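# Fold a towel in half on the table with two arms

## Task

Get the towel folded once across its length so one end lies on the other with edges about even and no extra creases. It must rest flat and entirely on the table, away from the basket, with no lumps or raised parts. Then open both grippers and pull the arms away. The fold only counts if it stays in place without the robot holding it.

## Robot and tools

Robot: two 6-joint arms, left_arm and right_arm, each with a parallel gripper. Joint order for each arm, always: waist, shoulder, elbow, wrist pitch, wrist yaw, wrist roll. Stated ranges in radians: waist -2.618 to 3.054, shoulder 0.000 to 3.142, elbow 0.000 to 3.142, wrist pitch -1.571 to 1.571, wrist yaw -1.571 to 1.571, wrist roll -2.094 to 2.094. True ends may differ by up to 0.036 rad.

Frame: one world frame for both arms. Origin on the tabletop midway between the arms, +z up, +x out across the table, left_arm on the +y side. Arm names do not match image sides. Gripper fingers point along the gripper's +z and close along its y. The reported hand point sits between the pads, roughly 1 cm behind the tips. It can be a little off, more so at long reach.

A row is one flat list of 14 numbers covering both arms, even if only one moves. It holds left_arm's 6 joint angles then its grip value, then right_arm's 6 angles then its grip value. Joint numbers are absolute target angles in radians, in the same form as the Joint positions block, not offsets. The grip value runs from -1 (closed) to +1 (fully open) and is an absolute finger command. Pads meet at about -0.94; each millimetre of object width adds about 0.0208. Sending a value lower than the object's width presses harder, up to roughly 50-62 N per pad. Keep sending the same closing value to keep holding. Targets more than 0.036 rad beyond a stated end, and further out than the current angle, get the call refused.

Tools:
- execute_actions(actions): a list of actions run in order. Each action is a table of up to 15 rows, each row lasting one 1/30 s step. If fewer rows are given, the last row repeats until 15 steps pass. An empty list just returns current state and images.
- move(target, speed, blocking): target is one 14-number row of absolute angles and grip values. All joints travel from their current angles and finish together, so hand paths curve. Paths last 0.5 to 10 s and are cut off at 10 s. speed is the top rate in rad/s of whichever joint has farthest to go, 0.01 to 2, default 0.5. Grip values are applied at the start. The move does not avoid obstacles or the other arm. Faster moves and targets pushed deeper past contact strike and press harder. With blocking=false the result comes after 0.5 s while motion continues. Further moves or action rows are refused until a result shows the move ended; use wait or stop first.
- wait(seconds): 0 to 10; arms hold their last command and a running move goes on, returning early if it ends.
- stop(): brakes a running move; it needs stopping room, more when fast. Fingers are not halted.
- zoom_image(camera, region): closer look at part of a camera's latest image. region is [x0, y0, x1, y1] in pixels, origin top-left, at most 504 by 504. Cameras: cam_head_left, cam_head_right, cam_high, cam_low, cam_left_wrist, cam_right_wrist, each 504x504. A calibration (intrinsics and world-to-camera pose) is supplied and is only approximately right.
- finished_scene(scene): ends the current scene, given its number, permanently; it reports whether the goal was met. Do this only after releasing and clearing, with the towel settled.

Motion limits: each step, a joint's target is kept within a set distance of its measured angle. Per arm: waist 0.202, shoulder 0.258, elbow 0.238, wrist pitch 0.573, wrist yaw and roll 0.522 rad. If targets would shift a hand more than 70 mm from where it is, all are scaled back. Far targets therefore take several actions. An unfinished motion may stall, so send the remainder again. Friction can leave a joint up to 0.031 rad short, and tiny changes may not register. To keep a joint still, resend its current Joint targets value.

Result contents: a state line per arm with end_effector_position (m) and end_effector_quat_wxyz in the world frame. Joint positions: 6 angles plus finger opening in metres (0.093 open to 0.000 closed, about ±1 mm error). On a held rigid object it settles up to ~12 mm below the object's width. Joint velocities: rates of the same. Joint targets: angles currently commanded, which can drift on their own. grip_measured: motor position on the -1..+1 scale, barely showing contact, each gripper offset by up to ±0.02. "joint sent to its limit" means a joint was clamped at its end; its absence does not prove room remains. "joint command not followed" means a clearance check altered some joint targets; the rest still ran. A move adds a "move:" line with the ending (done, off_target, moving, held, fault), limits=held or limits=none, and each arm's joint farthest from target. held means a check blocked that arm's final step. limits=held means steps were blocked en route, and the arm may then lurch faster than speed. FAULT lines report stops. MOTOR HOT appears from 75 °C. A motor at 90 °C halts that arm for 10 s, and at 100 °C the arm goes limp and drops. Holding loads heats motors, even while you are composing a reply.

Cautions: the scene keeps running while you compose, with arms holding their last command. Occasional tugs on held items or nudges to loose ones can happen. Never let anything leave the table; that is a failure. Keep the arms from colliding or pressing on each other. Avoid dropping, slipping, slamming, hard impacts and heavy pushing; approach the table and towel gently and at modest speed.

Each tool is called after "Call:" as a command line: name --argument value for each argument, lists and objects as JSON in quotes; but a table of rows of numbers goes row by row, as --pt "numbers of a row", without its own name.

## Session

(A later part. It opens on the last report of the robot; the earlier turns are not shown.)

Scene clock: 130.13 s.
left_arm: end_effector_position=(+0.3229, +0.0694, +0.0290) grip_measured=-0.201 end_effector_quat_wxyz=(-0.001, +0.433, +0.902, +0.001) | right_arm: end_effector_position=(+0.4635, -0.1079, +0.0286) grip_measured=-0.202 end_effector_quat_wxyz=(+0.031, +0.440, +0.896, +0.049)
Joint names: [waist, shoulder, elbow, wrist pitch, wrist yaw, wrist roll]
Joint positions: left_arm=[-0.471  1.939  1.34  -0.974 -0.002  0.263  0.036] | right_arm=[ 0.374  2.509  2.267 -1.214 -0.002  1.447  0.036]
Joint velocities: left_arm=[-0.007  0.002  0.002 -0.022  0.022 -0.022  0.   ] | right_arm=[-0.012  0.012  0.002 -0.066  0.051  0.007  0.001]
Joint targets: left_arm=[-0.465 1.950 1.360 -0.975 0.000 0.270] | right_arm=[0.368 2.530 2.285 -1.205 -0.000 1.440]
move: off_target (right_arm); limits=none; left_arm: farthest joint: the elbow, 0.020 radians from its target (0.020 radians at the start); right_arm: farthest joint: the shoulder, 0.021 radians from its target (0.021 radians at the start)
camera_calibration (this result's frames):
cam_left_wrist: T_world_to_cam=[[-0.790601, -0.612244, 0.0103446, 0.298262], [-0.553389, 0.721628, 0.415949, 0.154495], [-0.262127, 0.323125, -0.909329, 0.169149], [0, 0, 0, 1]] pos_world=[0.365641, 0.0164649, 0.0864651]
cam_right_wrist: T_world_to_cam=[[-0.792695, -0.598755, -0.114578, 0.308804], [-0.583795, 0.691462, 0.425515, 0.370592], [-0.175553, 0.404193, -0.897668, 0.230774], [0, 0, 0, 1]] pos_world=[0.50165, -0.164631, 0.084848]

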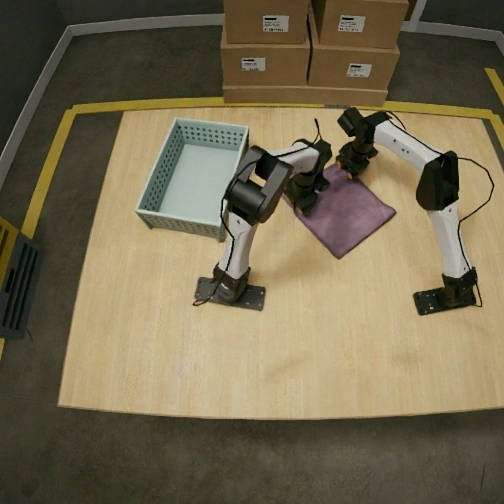

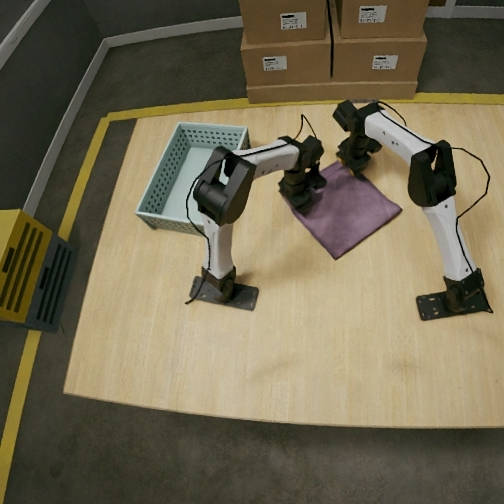

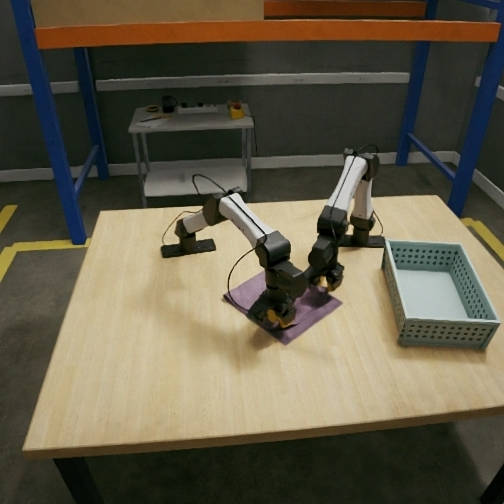

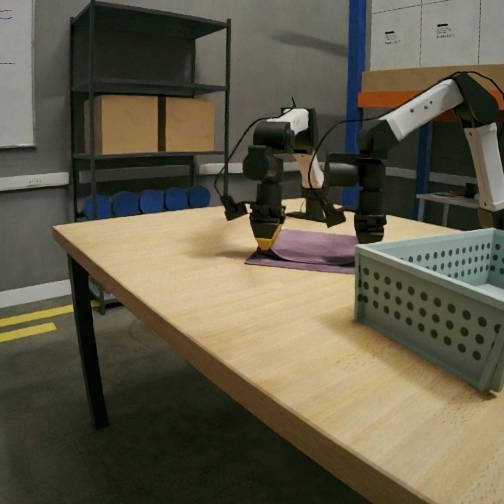

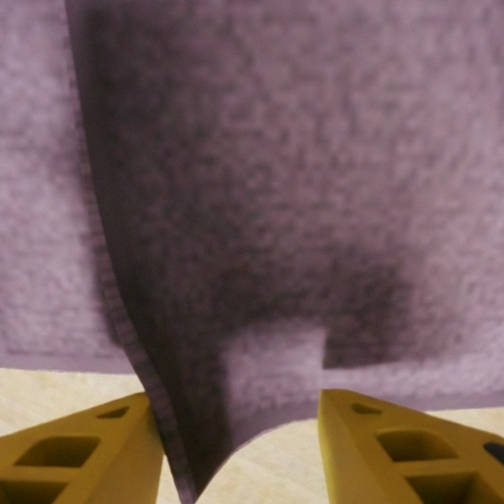

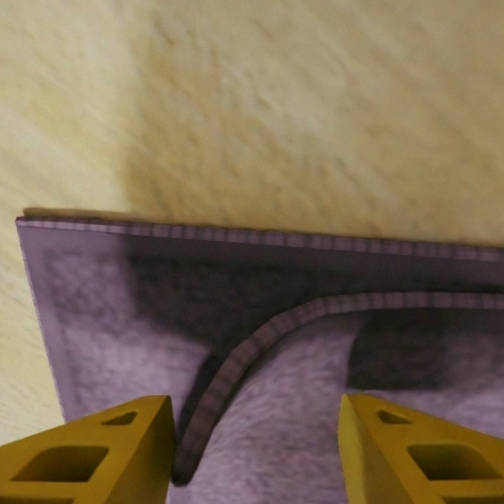

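The flap flipped forward by itself. Open fully and lift away.

Call:
move --target '[-0.465,1.95,1.36,-0.975,0,0.27,1, 0.368,2.53,2.285,-1.205,0,1.44,1]'

Call:
move --target '[-0.465,1.85,1.5,-1.2,0,0.27,1, 0.368,2.35,2.25,-1.3,0,1.44,1]' --speed 0.5

Call:
move --target '[-0.3,0.7,0.9,-1.0,0,0,1, -0.2,0.7,0.8,-1.0,0,0.5,1]' --speed 1.2

Call:
zoom_image --camera "cam_high" --region '[200,230,360,360]'

Call:
zoom_image --camera "cam_head_right" --region '[260,130,420,280]'

Scene clock: 133.23 s.
left_arm: end_effector_position=(+0.3229, +0.0694, +0.0290) grip_measured=+1.000 end_effector_quat_wxyz=(-0.001, +0.433, +0.902, +0.001) | right_arm: end_effector_position=(+0.4636, -0.1078, +0.0286) grip_measured=+0.988 end_effector_quat_wxyz=(+0.031, +0.440, +0.896, +0.049)
Joint names: [waist, shoulder, elbow, wrist pitch, wrist yaw, wrist roll]
Joint positions: left_arm=[-0.471  1.939  1.34  -0.974 -0.002  0.263  0.093] | right_arm=[ 0.374  2.509  2.267 -1.213 -0.002  1.447  0.093]
Joint velocities: left_arm=[0.002 0.002 0.007 0.007 0.007 0.022 0.   ] | right_arm=[-0.002  0.002 -0.002  0.007  0.007 -0.007  0.   ]
Joint targets: left_arm=[-0.465 1.950 1.360 -0.975 -0.000 0.270] | right_arm=[0.368 2.530 2.285 -1.205 0.000 1.440]
move: off_target (right_arm); limits=none; left_arm: farthest joint: the elbow, 0.020 radians from its target (0.020 radians at the start); right_arm: farthest joint: the shoulder, 0.021 radians from its target (0.021 radians at the start)
camera_calibration (this result's frames):
cam_left_wrist: T_world_to_cam=[[-0.790601, -0.612244, 0.0103446, 0.298262], [-0.553389, 0.721628, 0.415949, 0.154495], [-0.262127, 0.323125, -0.909329, 0.169149], [0, 0, 0, 1]] pos_world=[0.365641, 0.0164649, 0.0864651]
cam_right_wrist: T_world_to_cam=[[-0.792657, -0.598733, -0.114954, 0.308891], [-0.583935, 0.69138, 0.425458, 0.370659], [-0.175259, 0.404368, -0.897648, 0.23066], [0, 0, 0, 1]] pos_world=[0.501711, -0.164595, 0.0848602]

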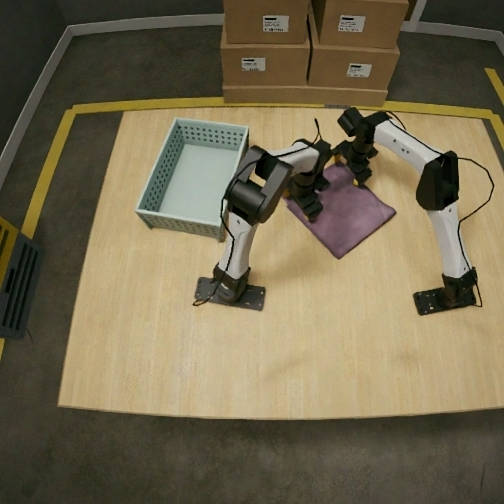

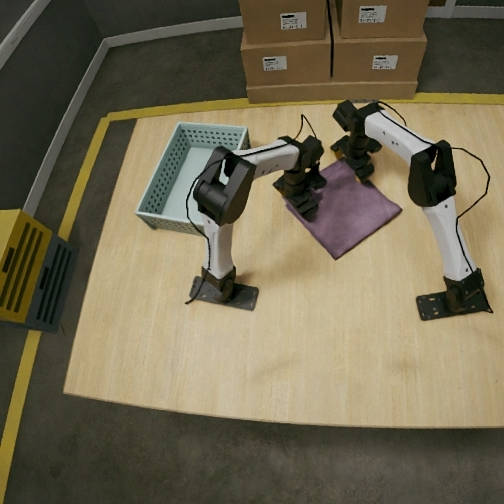

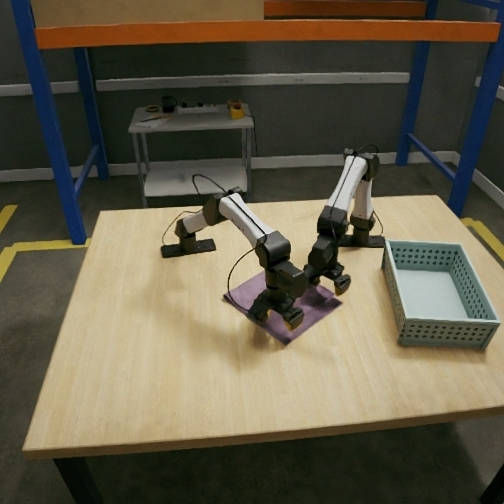

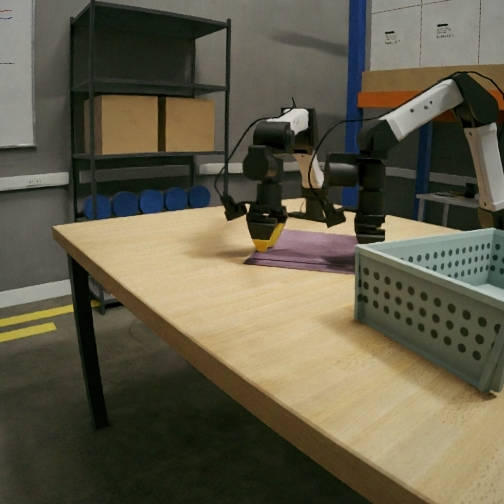

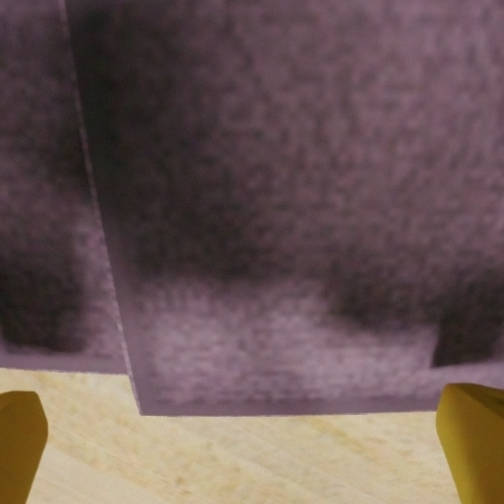

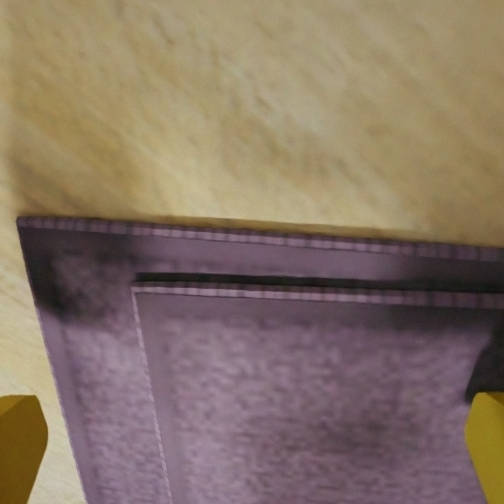

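Scene clock: 134.43 s.
left_arm: end_effector_position=(+0.3203, +0.0713, +0.0913) grip_measured=+1.000 end_effector_quat_wxyz=(+0.005, +0.433, +0.902, -0.000) | right_arm: end_effector_position=(+0.4545, -0.1133, +0.1063) grip_measured=+0.988 end_effector_quat_wxyz=(+0.055, +0.438, +0.893, +0.086)
Joint names: [waist, shoulder, elbow, wrist pitch, wrist yaw, wrist roll]
Joint positions: left_arm=[-0.471  1.858  1.487 -1.189 -0.002  0.263  0.093] | right_arm=[ 0.374  2.344  2.267 -1.289 -0.002  1.447  0.093]
Joint velocities: left_arm=[-0.012 -0.022  0.002 -0.022 -0.022 -0.066  0.   ] | right_arm=[ 0.002 -0.002  0.002 -0.022 -0.007 -0.007 -0.   ]
Joint targets: left_arm=[-0.465 1.850 1.500 -1.200 -0.000 0.270] | right_arm=[0.368 2.350 2.250 -1.300 -0.000 1.440]
move: done; limits=none; left_arm: farthest joint: the elbow, 0.013 radians from its target (0.160 radians at the start); right_arm: farthest joint: the elbow, 0.017 radians from its target (0.017 radians at the start)
camera_calibration (this result's frames):
cam_left_wrist: T_world_to_cam=[[-0.790689, -0.61218, 0.00685623, 0.297072], [-0.55756, 0.724677, 0.404931, 0.127885], [-0.25286, 0.316352, -0.914321, 0.222548], [0, 0, 0, 1]] pos_world=[0.362469, 0.0187833, 0.149659]
cam_right_wrist: T_world_to_cam=[[-0.780522, -0.591551, -0.202121, 0.311899], [-0.615925, 0.672448, 0.410427, 0.350025], [-0.106873, 0.444839, -0.889211, 0.273541], [0, 0, 0, 1]] pos_world=[0.488267, -0.172551, 0.162617]

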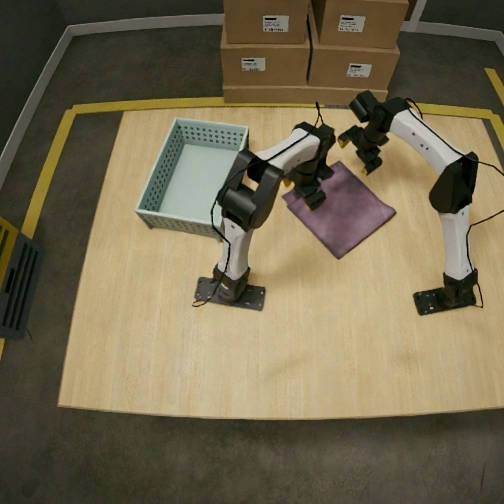

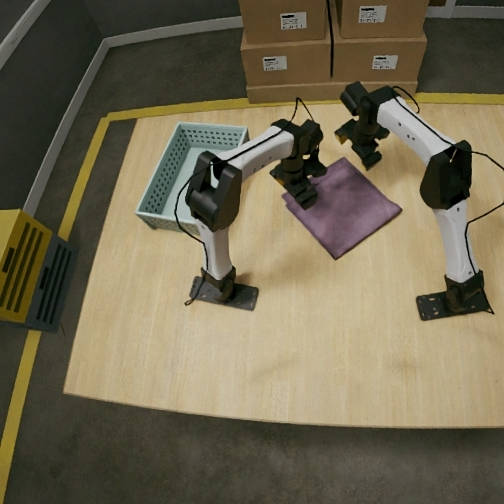

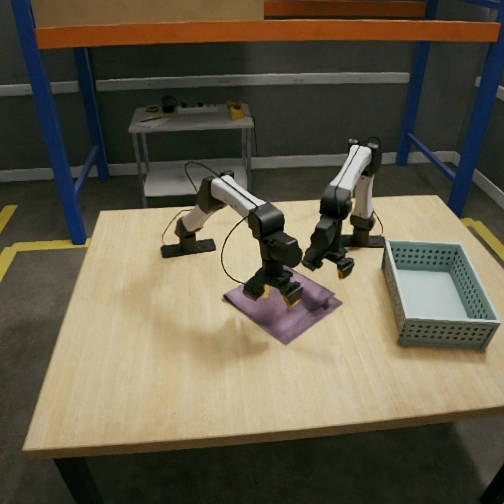

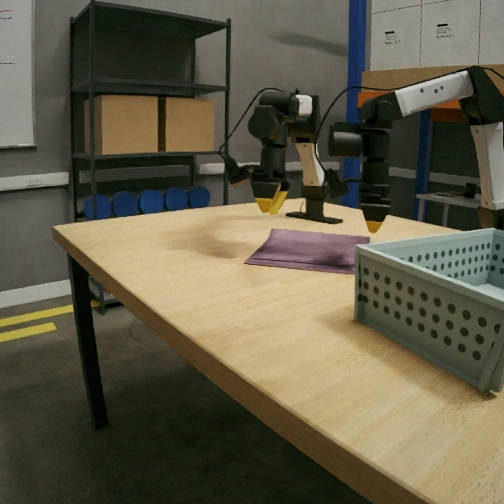

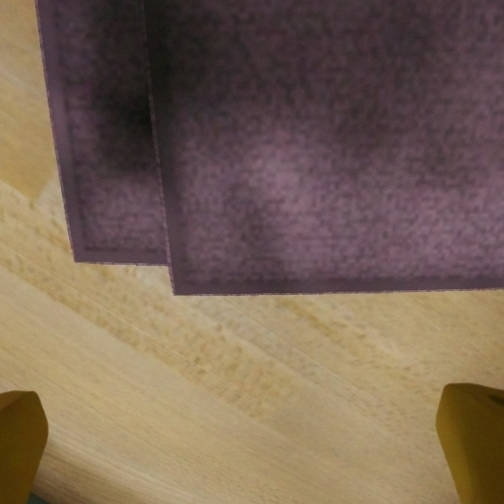

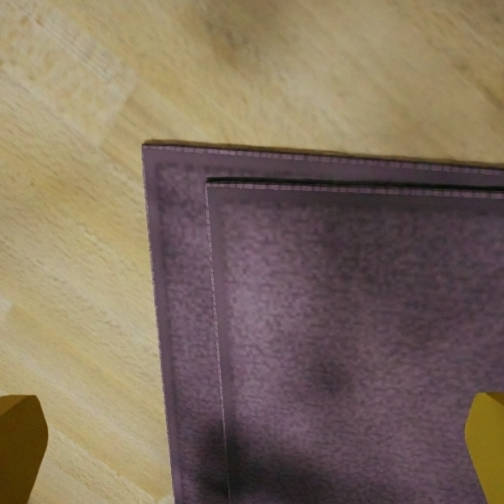

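Scene clock: 136.73 s.
left_arm: end_effector_position=(+0.2316, +0.1794, +0.2186) grip_measured=+1.000 end_effector_quat_wxyz=(+0.362, +0.218, +0.902, -0.084) | right_arm: end_effector_position=(+0.2301, -0.3756, +0.1818) grip_measured=+0.988 end_effector_quat_wxyz=(+0.319, +0.251, +0.911, +0.078)
Joint names: [waist, shoulder, elbow, wrist pitch, wrist yaw, wrist roll]
Joint positions: left_arm=[-0.308  0.711  0.914 -1.013 -0.002  0.007  0.093] | right_arm=[-0.19   0.715  0.821 -1.008 -0.001  0.508  0.093]
Joint velocities: left_arm=[ 0.002 -0.017 -0.022 -0.007 -0.037 -0.051 -0.   ] | right_arm=[-0.002 -0.002  0.002  0.037 -0.095 -0.007 -0.002]
Joint targets: left_arm=[-0.300 0.700 0.900 -1.000 -0.000 0.000] | right_arm=[-0.200 0.700 0.800 -1.000 -0.000 0.500]
move: off_target (right_arm); limits=none; left_arm: farthest joint: the elbow, 0.014 radians from its target (0.587 radians at the start); right_arm: farthest joint: the elbow, 0.021 radians from its target (1.467 radians at the start)
camera_calibration (this result's frames):
cam_left_wrist: T_world_to_cam=[[-0.472316, -0.881377, -0.00955357, 0.2704], [-0.830983, 0.448872, -0.328605, 0.221735], [0.293913, -0.147266, -0.944419, 0.245436], [0, 0, 0, 1]] pos_world=[0.239836, 0.174938, 0.307241]
cam_right_wrist: T_world_to_cam=[[-0.415963, -0.855549, -0.308237, -0.166878], [-0.870082, 0.472994, -0.138685, 0.440666], [0.264447, 0.210503, -0.941146, 0.26945], [0, 0, 0, 1]] pos_world=[0.242745, -0.407925, 0.263267]

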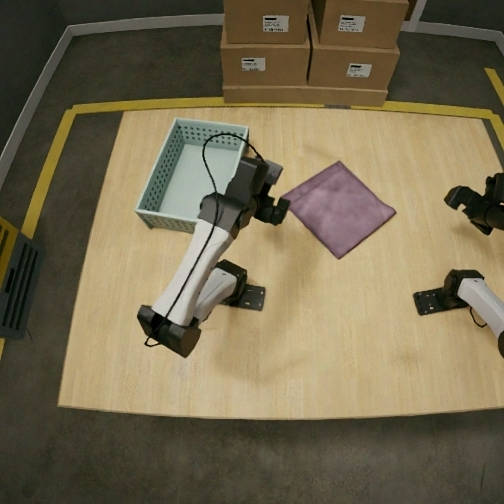

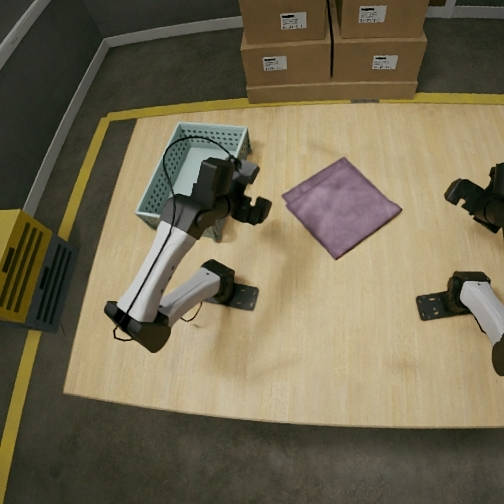

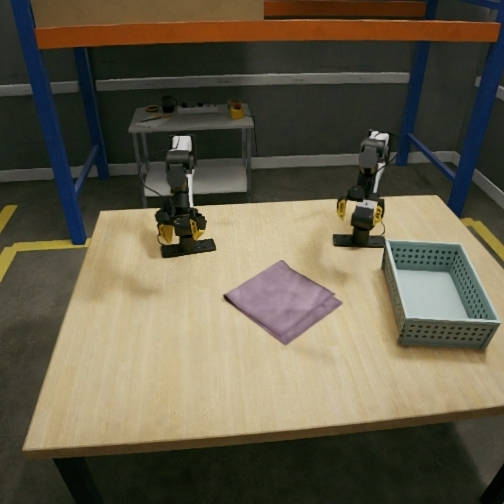

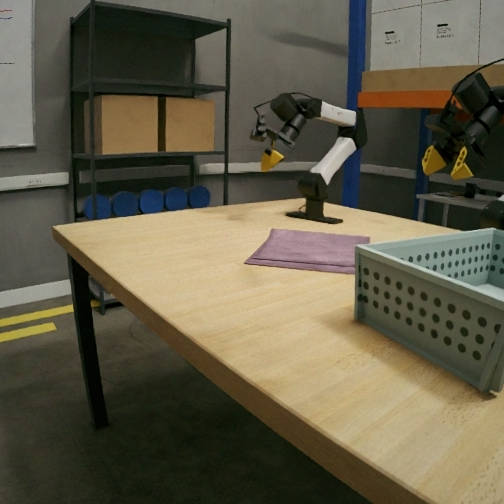

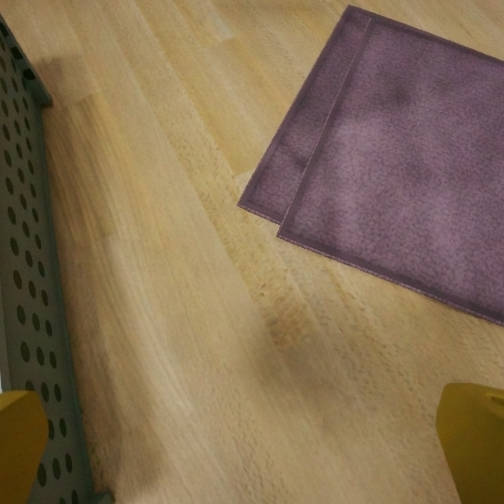

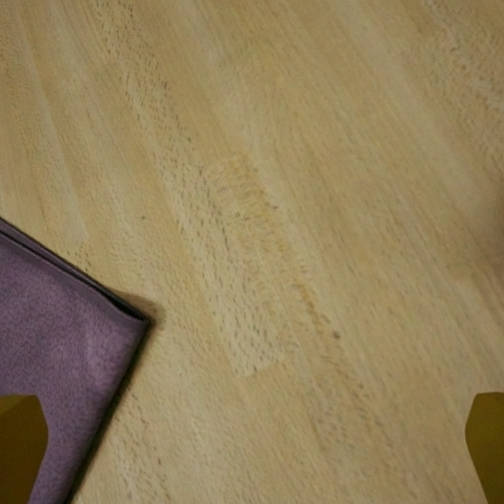

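Region (200, 230, 360, 360) of cam_high's 504x504 image, scaled by 3.150, with more detail than that image has; it fills the top 410 rows of this view, and the rest is white.

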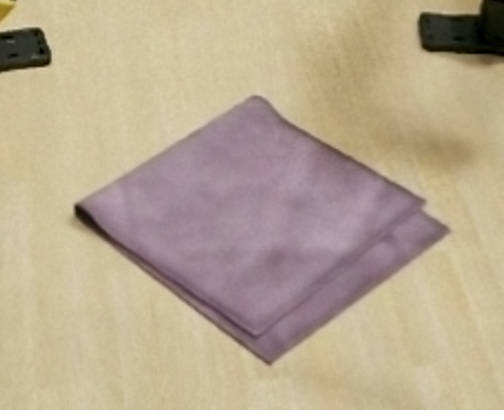

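Region (260, 130, 420, 280) of cam_head_right's 504x504 image, scaled by 3.150, with more detail than that image has; it fills the top 472 rows of this view, and the rest is white.

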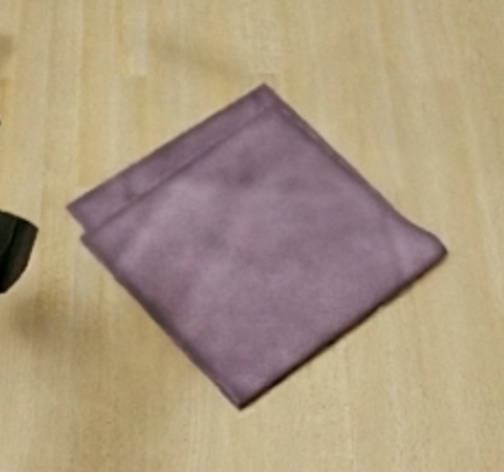

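Call:
move --target '[-0.549,1.88,1.39,-1.07,0,0.19,-0.3, 0.38,2.50,2.40,-1.45,0,1.434,-0.3]' --speed 1.3

Call:
move --target '[-0.549,1.955,1.25,-0.88,0,0.19,-0.3, 0.38,2.525,2.19,-1.255,0,1.434,-0.3]' --speed 0.25

Call:
move --target '[-0.79,1.93,1.215,-0.875,0,-0.045,-0.3, 0.345,2.168,1.57,-0.995,0,1.409,-0.3]' --speed 0.35

Scene clock: 150.40 s.
left_arm: end_effector_position=(+0.3025, +0.0540, +0.0560) grip_measured=-0.298 end_effector_quat_wxyz=(+0.002, +0.428, +0.904, +0.000) | right_arm: end_effector_position=(+0.4372, -0.1188, +0.0579) grip_measured=-0.298 end_effector_quat_wxyz=(+0.002, +0.427, +0.904, +0.004)
Joint names: [waist, shoulder, elbow, wrist pitch, wrist yaw, wrist roll]
Joint positions: left_arm=[-0.542  1.879  1.371 -1.059 -0.002  0.183  0.031] | right_arm=[ 0.383  2.504  2.382 -1.439 -0.001  1.426  0.031]
Joint velocities: left_arm=[ 0.012 -0.007 -0.012 -0.022  0.022  0.022  0.   ] | right_arm=[-0.007 -0.002  0.002 -0.007  0.007 -0.037 -0.001]
Joint targets: left_arm=[-0.549 1.880 1.390 -1.070 0.000 0.190] | right_arm=[0.380 2.500 2.400 -1.450 -0.000 1.434]
move: done; limits=none; left_arm: farthest joint: the elbow, 0.019 radians from its target (0.476 radians at the start); right_arm: farthest joint: the elbow, 0.018 radians from its target (1.579 radians at the start)
camera_calibration (this result's frames):
cam_left_wrist: T_world_to_cam=[[-0.785007, -0.619421, 0.00901105, 0.271278], [-0.561866, 0.718042, 0.410758, 0.146162], [-0.260903, 0.317385, -0.9117, 0.19344], [0, 0, 0, 1]] pos_world=[0.345548, 0.00169042, 0.113878]
cam_right_wrist: T_world_to_cam=[[-0.780096, -0.625595, -0.00902765, 0.269987], [-0.565335, 0.698625, 0.438543, 0.342332], [-0.268044, 0.347209, -0.898665, 0.290618], [0, 0, 0, 1]] pos_world=[0.482046, -0.171164, 0.113478]

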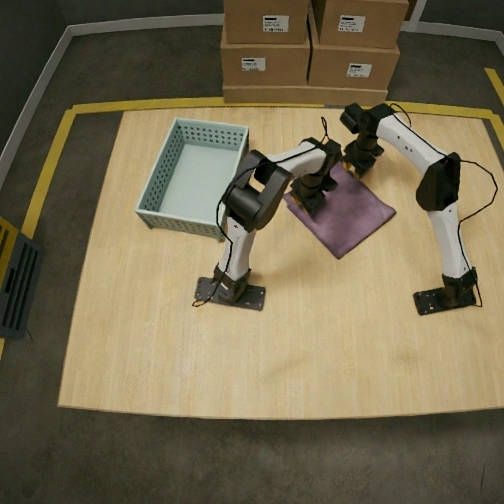

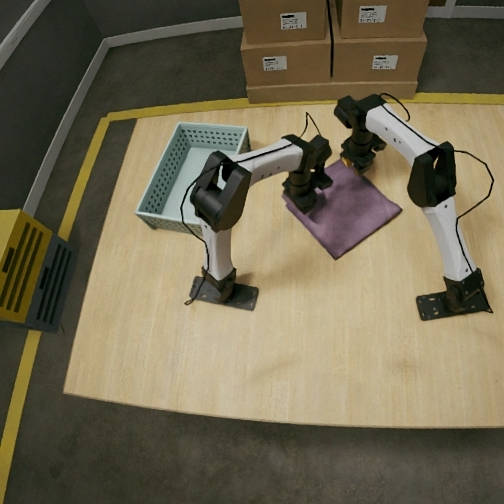

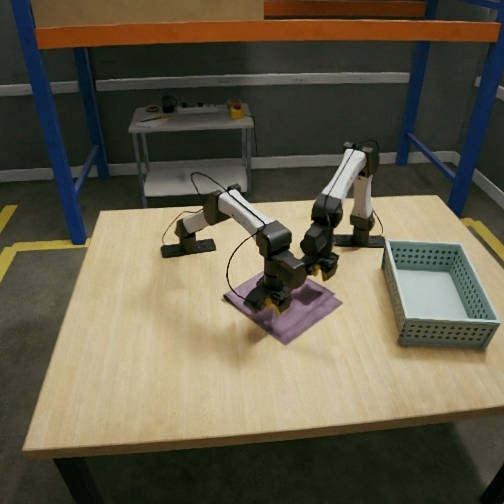

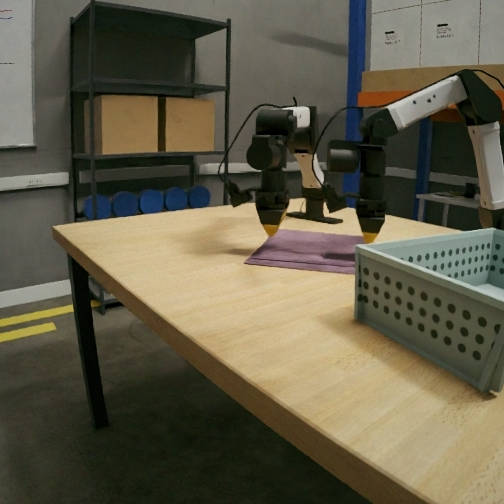

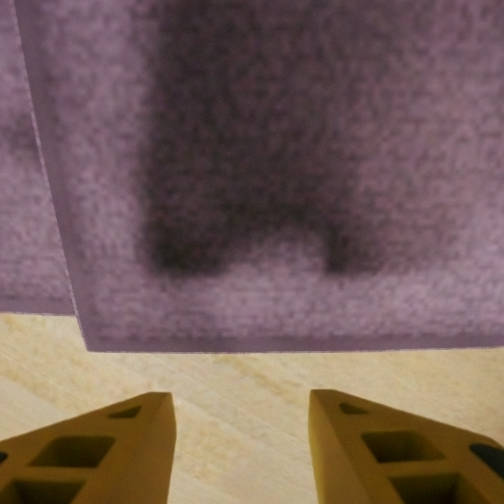

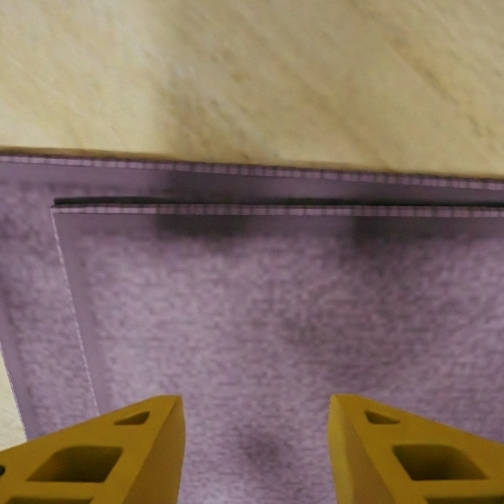

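Scene clock: 151.63 s.
left_arm: end_effector_position=(+0.3005, +0.0557, +0.0135) grip_measured=-0.298 end_effector_quat_wxyz=(-0.006, +0.428, +0.904, +0.002) | right_arm: end_effector_position=(+0.4369, -0.1190, +0.0157) grip_measured=-0.298 end_effector_quat_wxyz=(-0.000, +0.428, +0.904, +0.001)
Joint names: [waist, shoulder, elbow, wrist pitch, wrist yaw, wrist roll]
Joint positions: left_arm=[-0.542  1.938  1.272 -0.917 -0.002  0.183  0.031] | right_arm=[ 0.383  2.504  2.215 -1.279 -0.001  1.426  0.031]
Joint velocities: left_arm=[-0.002 -0.027  0.007 -0.051 -0.037 -0.066  0.   ] | right_arm=[-0.002  0.002  0.007 -0.037 -0.066 -0.066  0.001]
Joint targets: left_arm=[-0.549 1.955 1.250 -0.880 0.000 0.190] | right_arm=[0.380 2.525 2.190 -1.255 -0.000 1.434]
move: off_target (left_arm, right_arm); limits=none; left_arm: farthest joint: the wrist pitch, 0.037 radians from its target (0.179 radians at the start); right_arm: farthest joint: the elbow, 0.025 radians from its target (0.192 radians at the start)
camera_calibration (this result's frames):
cam_left_wrist: T_world_to_cam=[[-0.784881, -0.619528, 0.0121274, 0.271062], [-0.556878, 0.713822, 0.42467, 0.159798], [-0.271752, 0.326561, -0.905267, 0.156328], [0, 0, 0, 1]] pos_world=[0.344221, 0.00281225, 0.0703699]
cam_right_wrist: T_world_to_cam=[[-0.780369, -0.625318, -0.00146537, 0.269244], [-0.562199, 0.700569, 0.439472, 0.359668], [-0.273783, 0.343774, -0.898255, 0.2547], [0, 0, 0, 1]] pos_world=[0.482047, -0.171168, 0.0711159]

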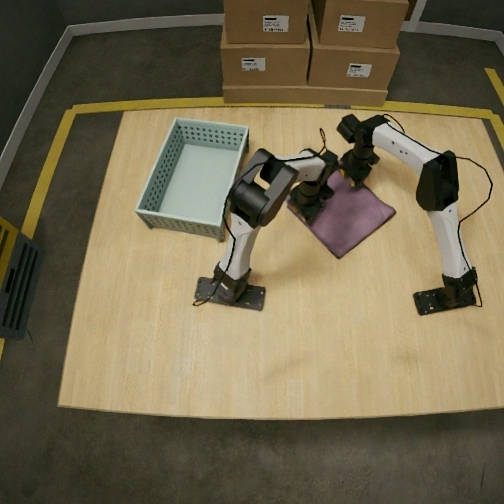

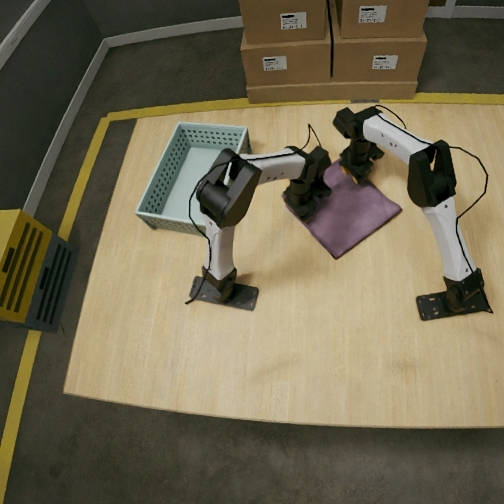

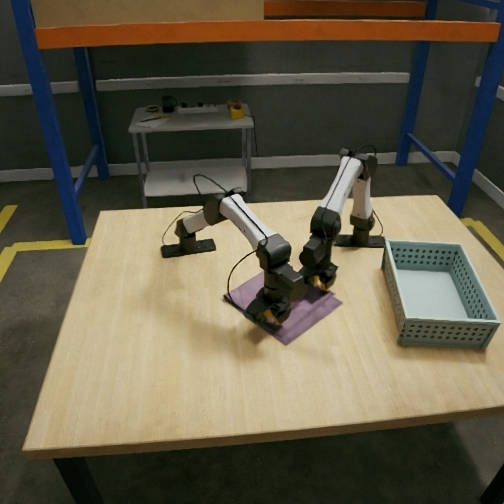

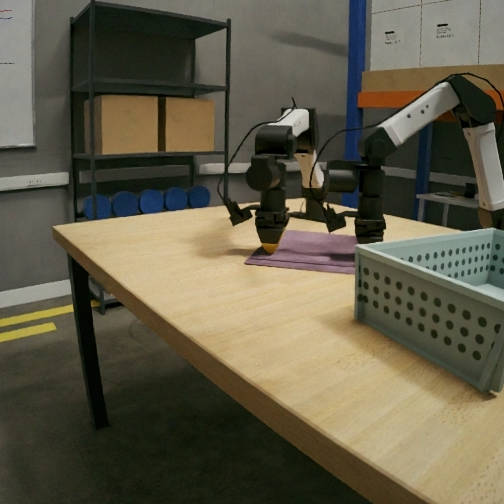

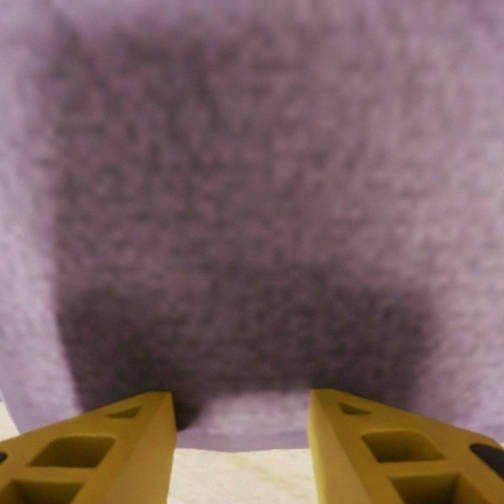

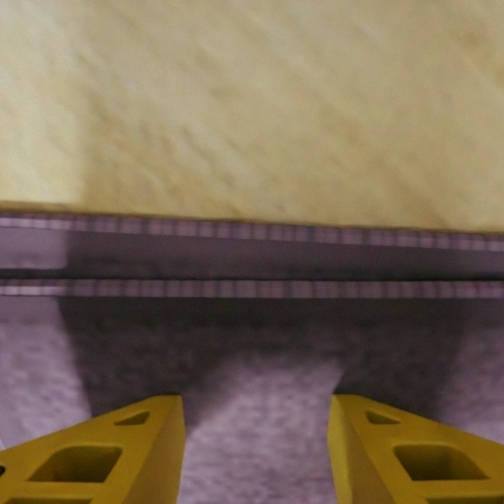

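Scene clock: 154.03 s.
left_arm: end_effector_position=(+0.2435, +0.0027, +0.0133) grip_measured=-0.299 end_effector_quat_wxyz=(+0.006, +0.435, +0.901, +0.006) | right_arm: end_effector_position=(+0.3803, -0.1675, +0.0144) grip_measured=-0.298 end_effector_quat_wxyz=(+0.006, +0.436, +0.900, +0.008)
Joint names: [waist, shoulder, elbow, wrist pitch, wrist yaw, wrist roll]
Joint positions: left_arm=[-0.778  1.922  1.249 -0.893 -0.016 -0.039  0.031] | right_arm=[ 0.354  2.156  1.606 -1.     0.001  1.415  0.031]
Joint velocities: left_arm=[-0.027 -0.002 -0.012 -0.081  0.007  0.066 -0.   ] | right_arm=[ 0.002 -0.022  0.007 -0.007  0.007 -0.066  0.001]
Joint targets: left_arm=[-0.790 1.930 1.215 -0.875 -0.000 -0.045] | right_arm=[0.345 2.168 1.570 -0.995 0.000 1.409]
move: off_target (left_arm, right_arm); limits=none; left_arm: farthest joint: the elbow, 0.034 radians from its target (0.057 radians at the start); right_arm: farthest joint: the elbow, 0.036 radians from its target (0.645 radians at the start)
camera_calibration (this result's frames):
cam_left_wrist: T_world_to_cam=[[-0.79343, -0.608643, -0.00467313, 0.195748], [-0.557017, 0.722993, 0.408672, 0.166231], [-0.245357, 0.326856, -0.912669, 0.151646], [0, 0, 0, 1]] pos_world=[0.285113, -0.0506098, 0.0713833]
cam_right_wrist: T_world_to_cam=[[-0.791279, -0.611127, -0.0200251, 0.201486], [-0.557294, 0.707328, 0.434868, 0.361712], [-0.251595, 0.355262, -0.900271, 0.248267], [0, 0, 0, 1]] pos_world=[0.423475, -0.220916, 0.0702454]

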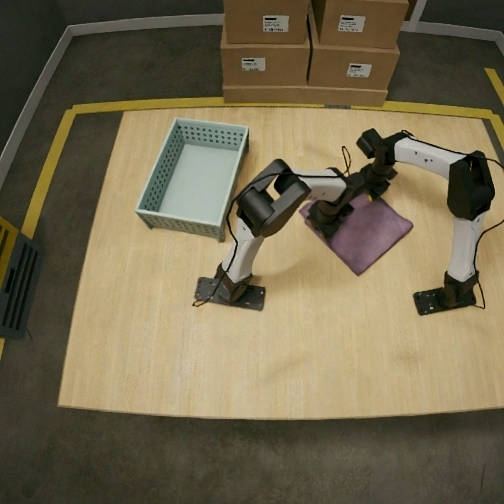

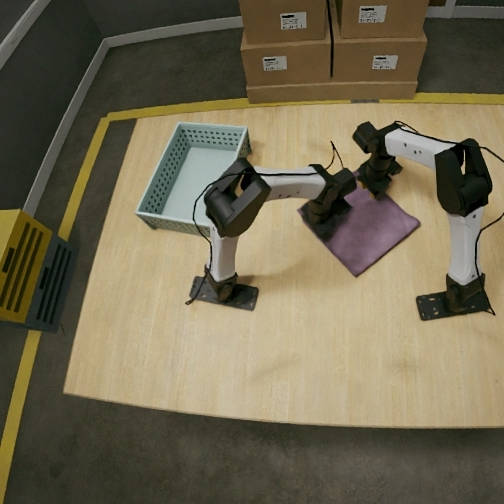

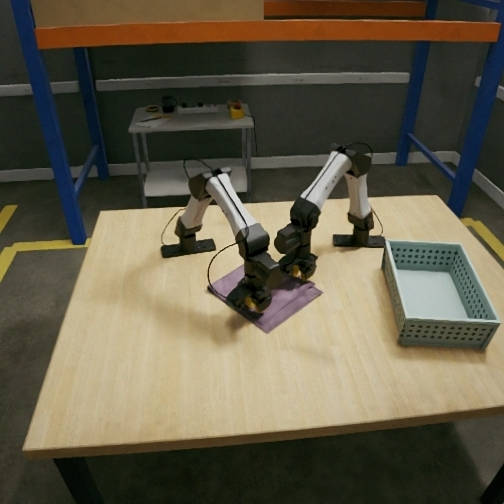

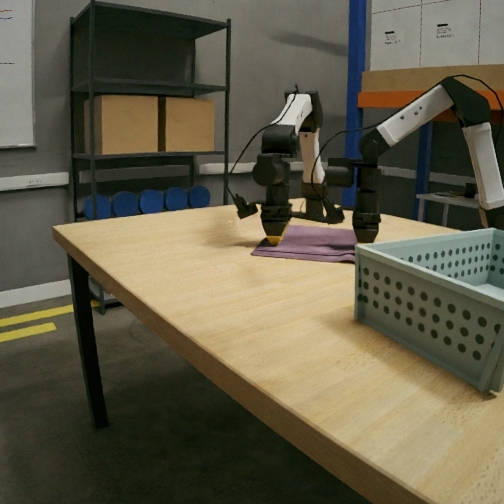

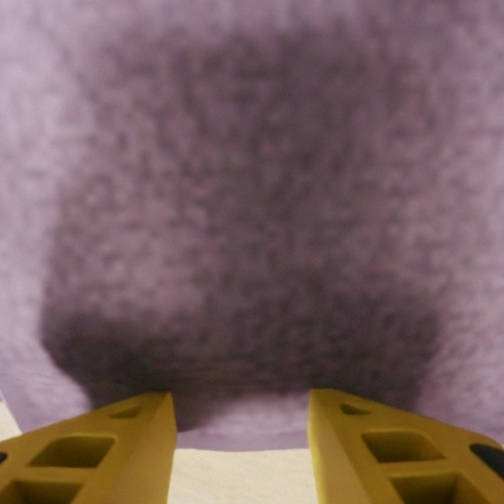

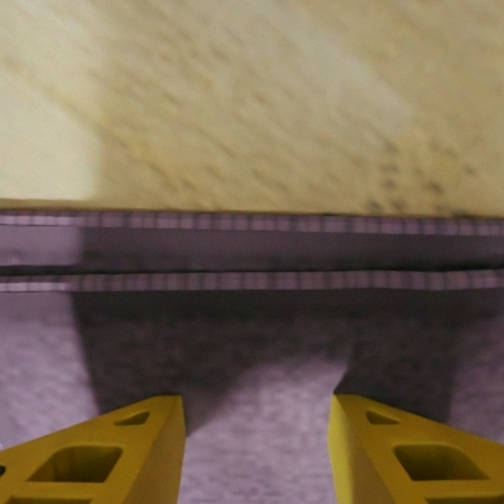

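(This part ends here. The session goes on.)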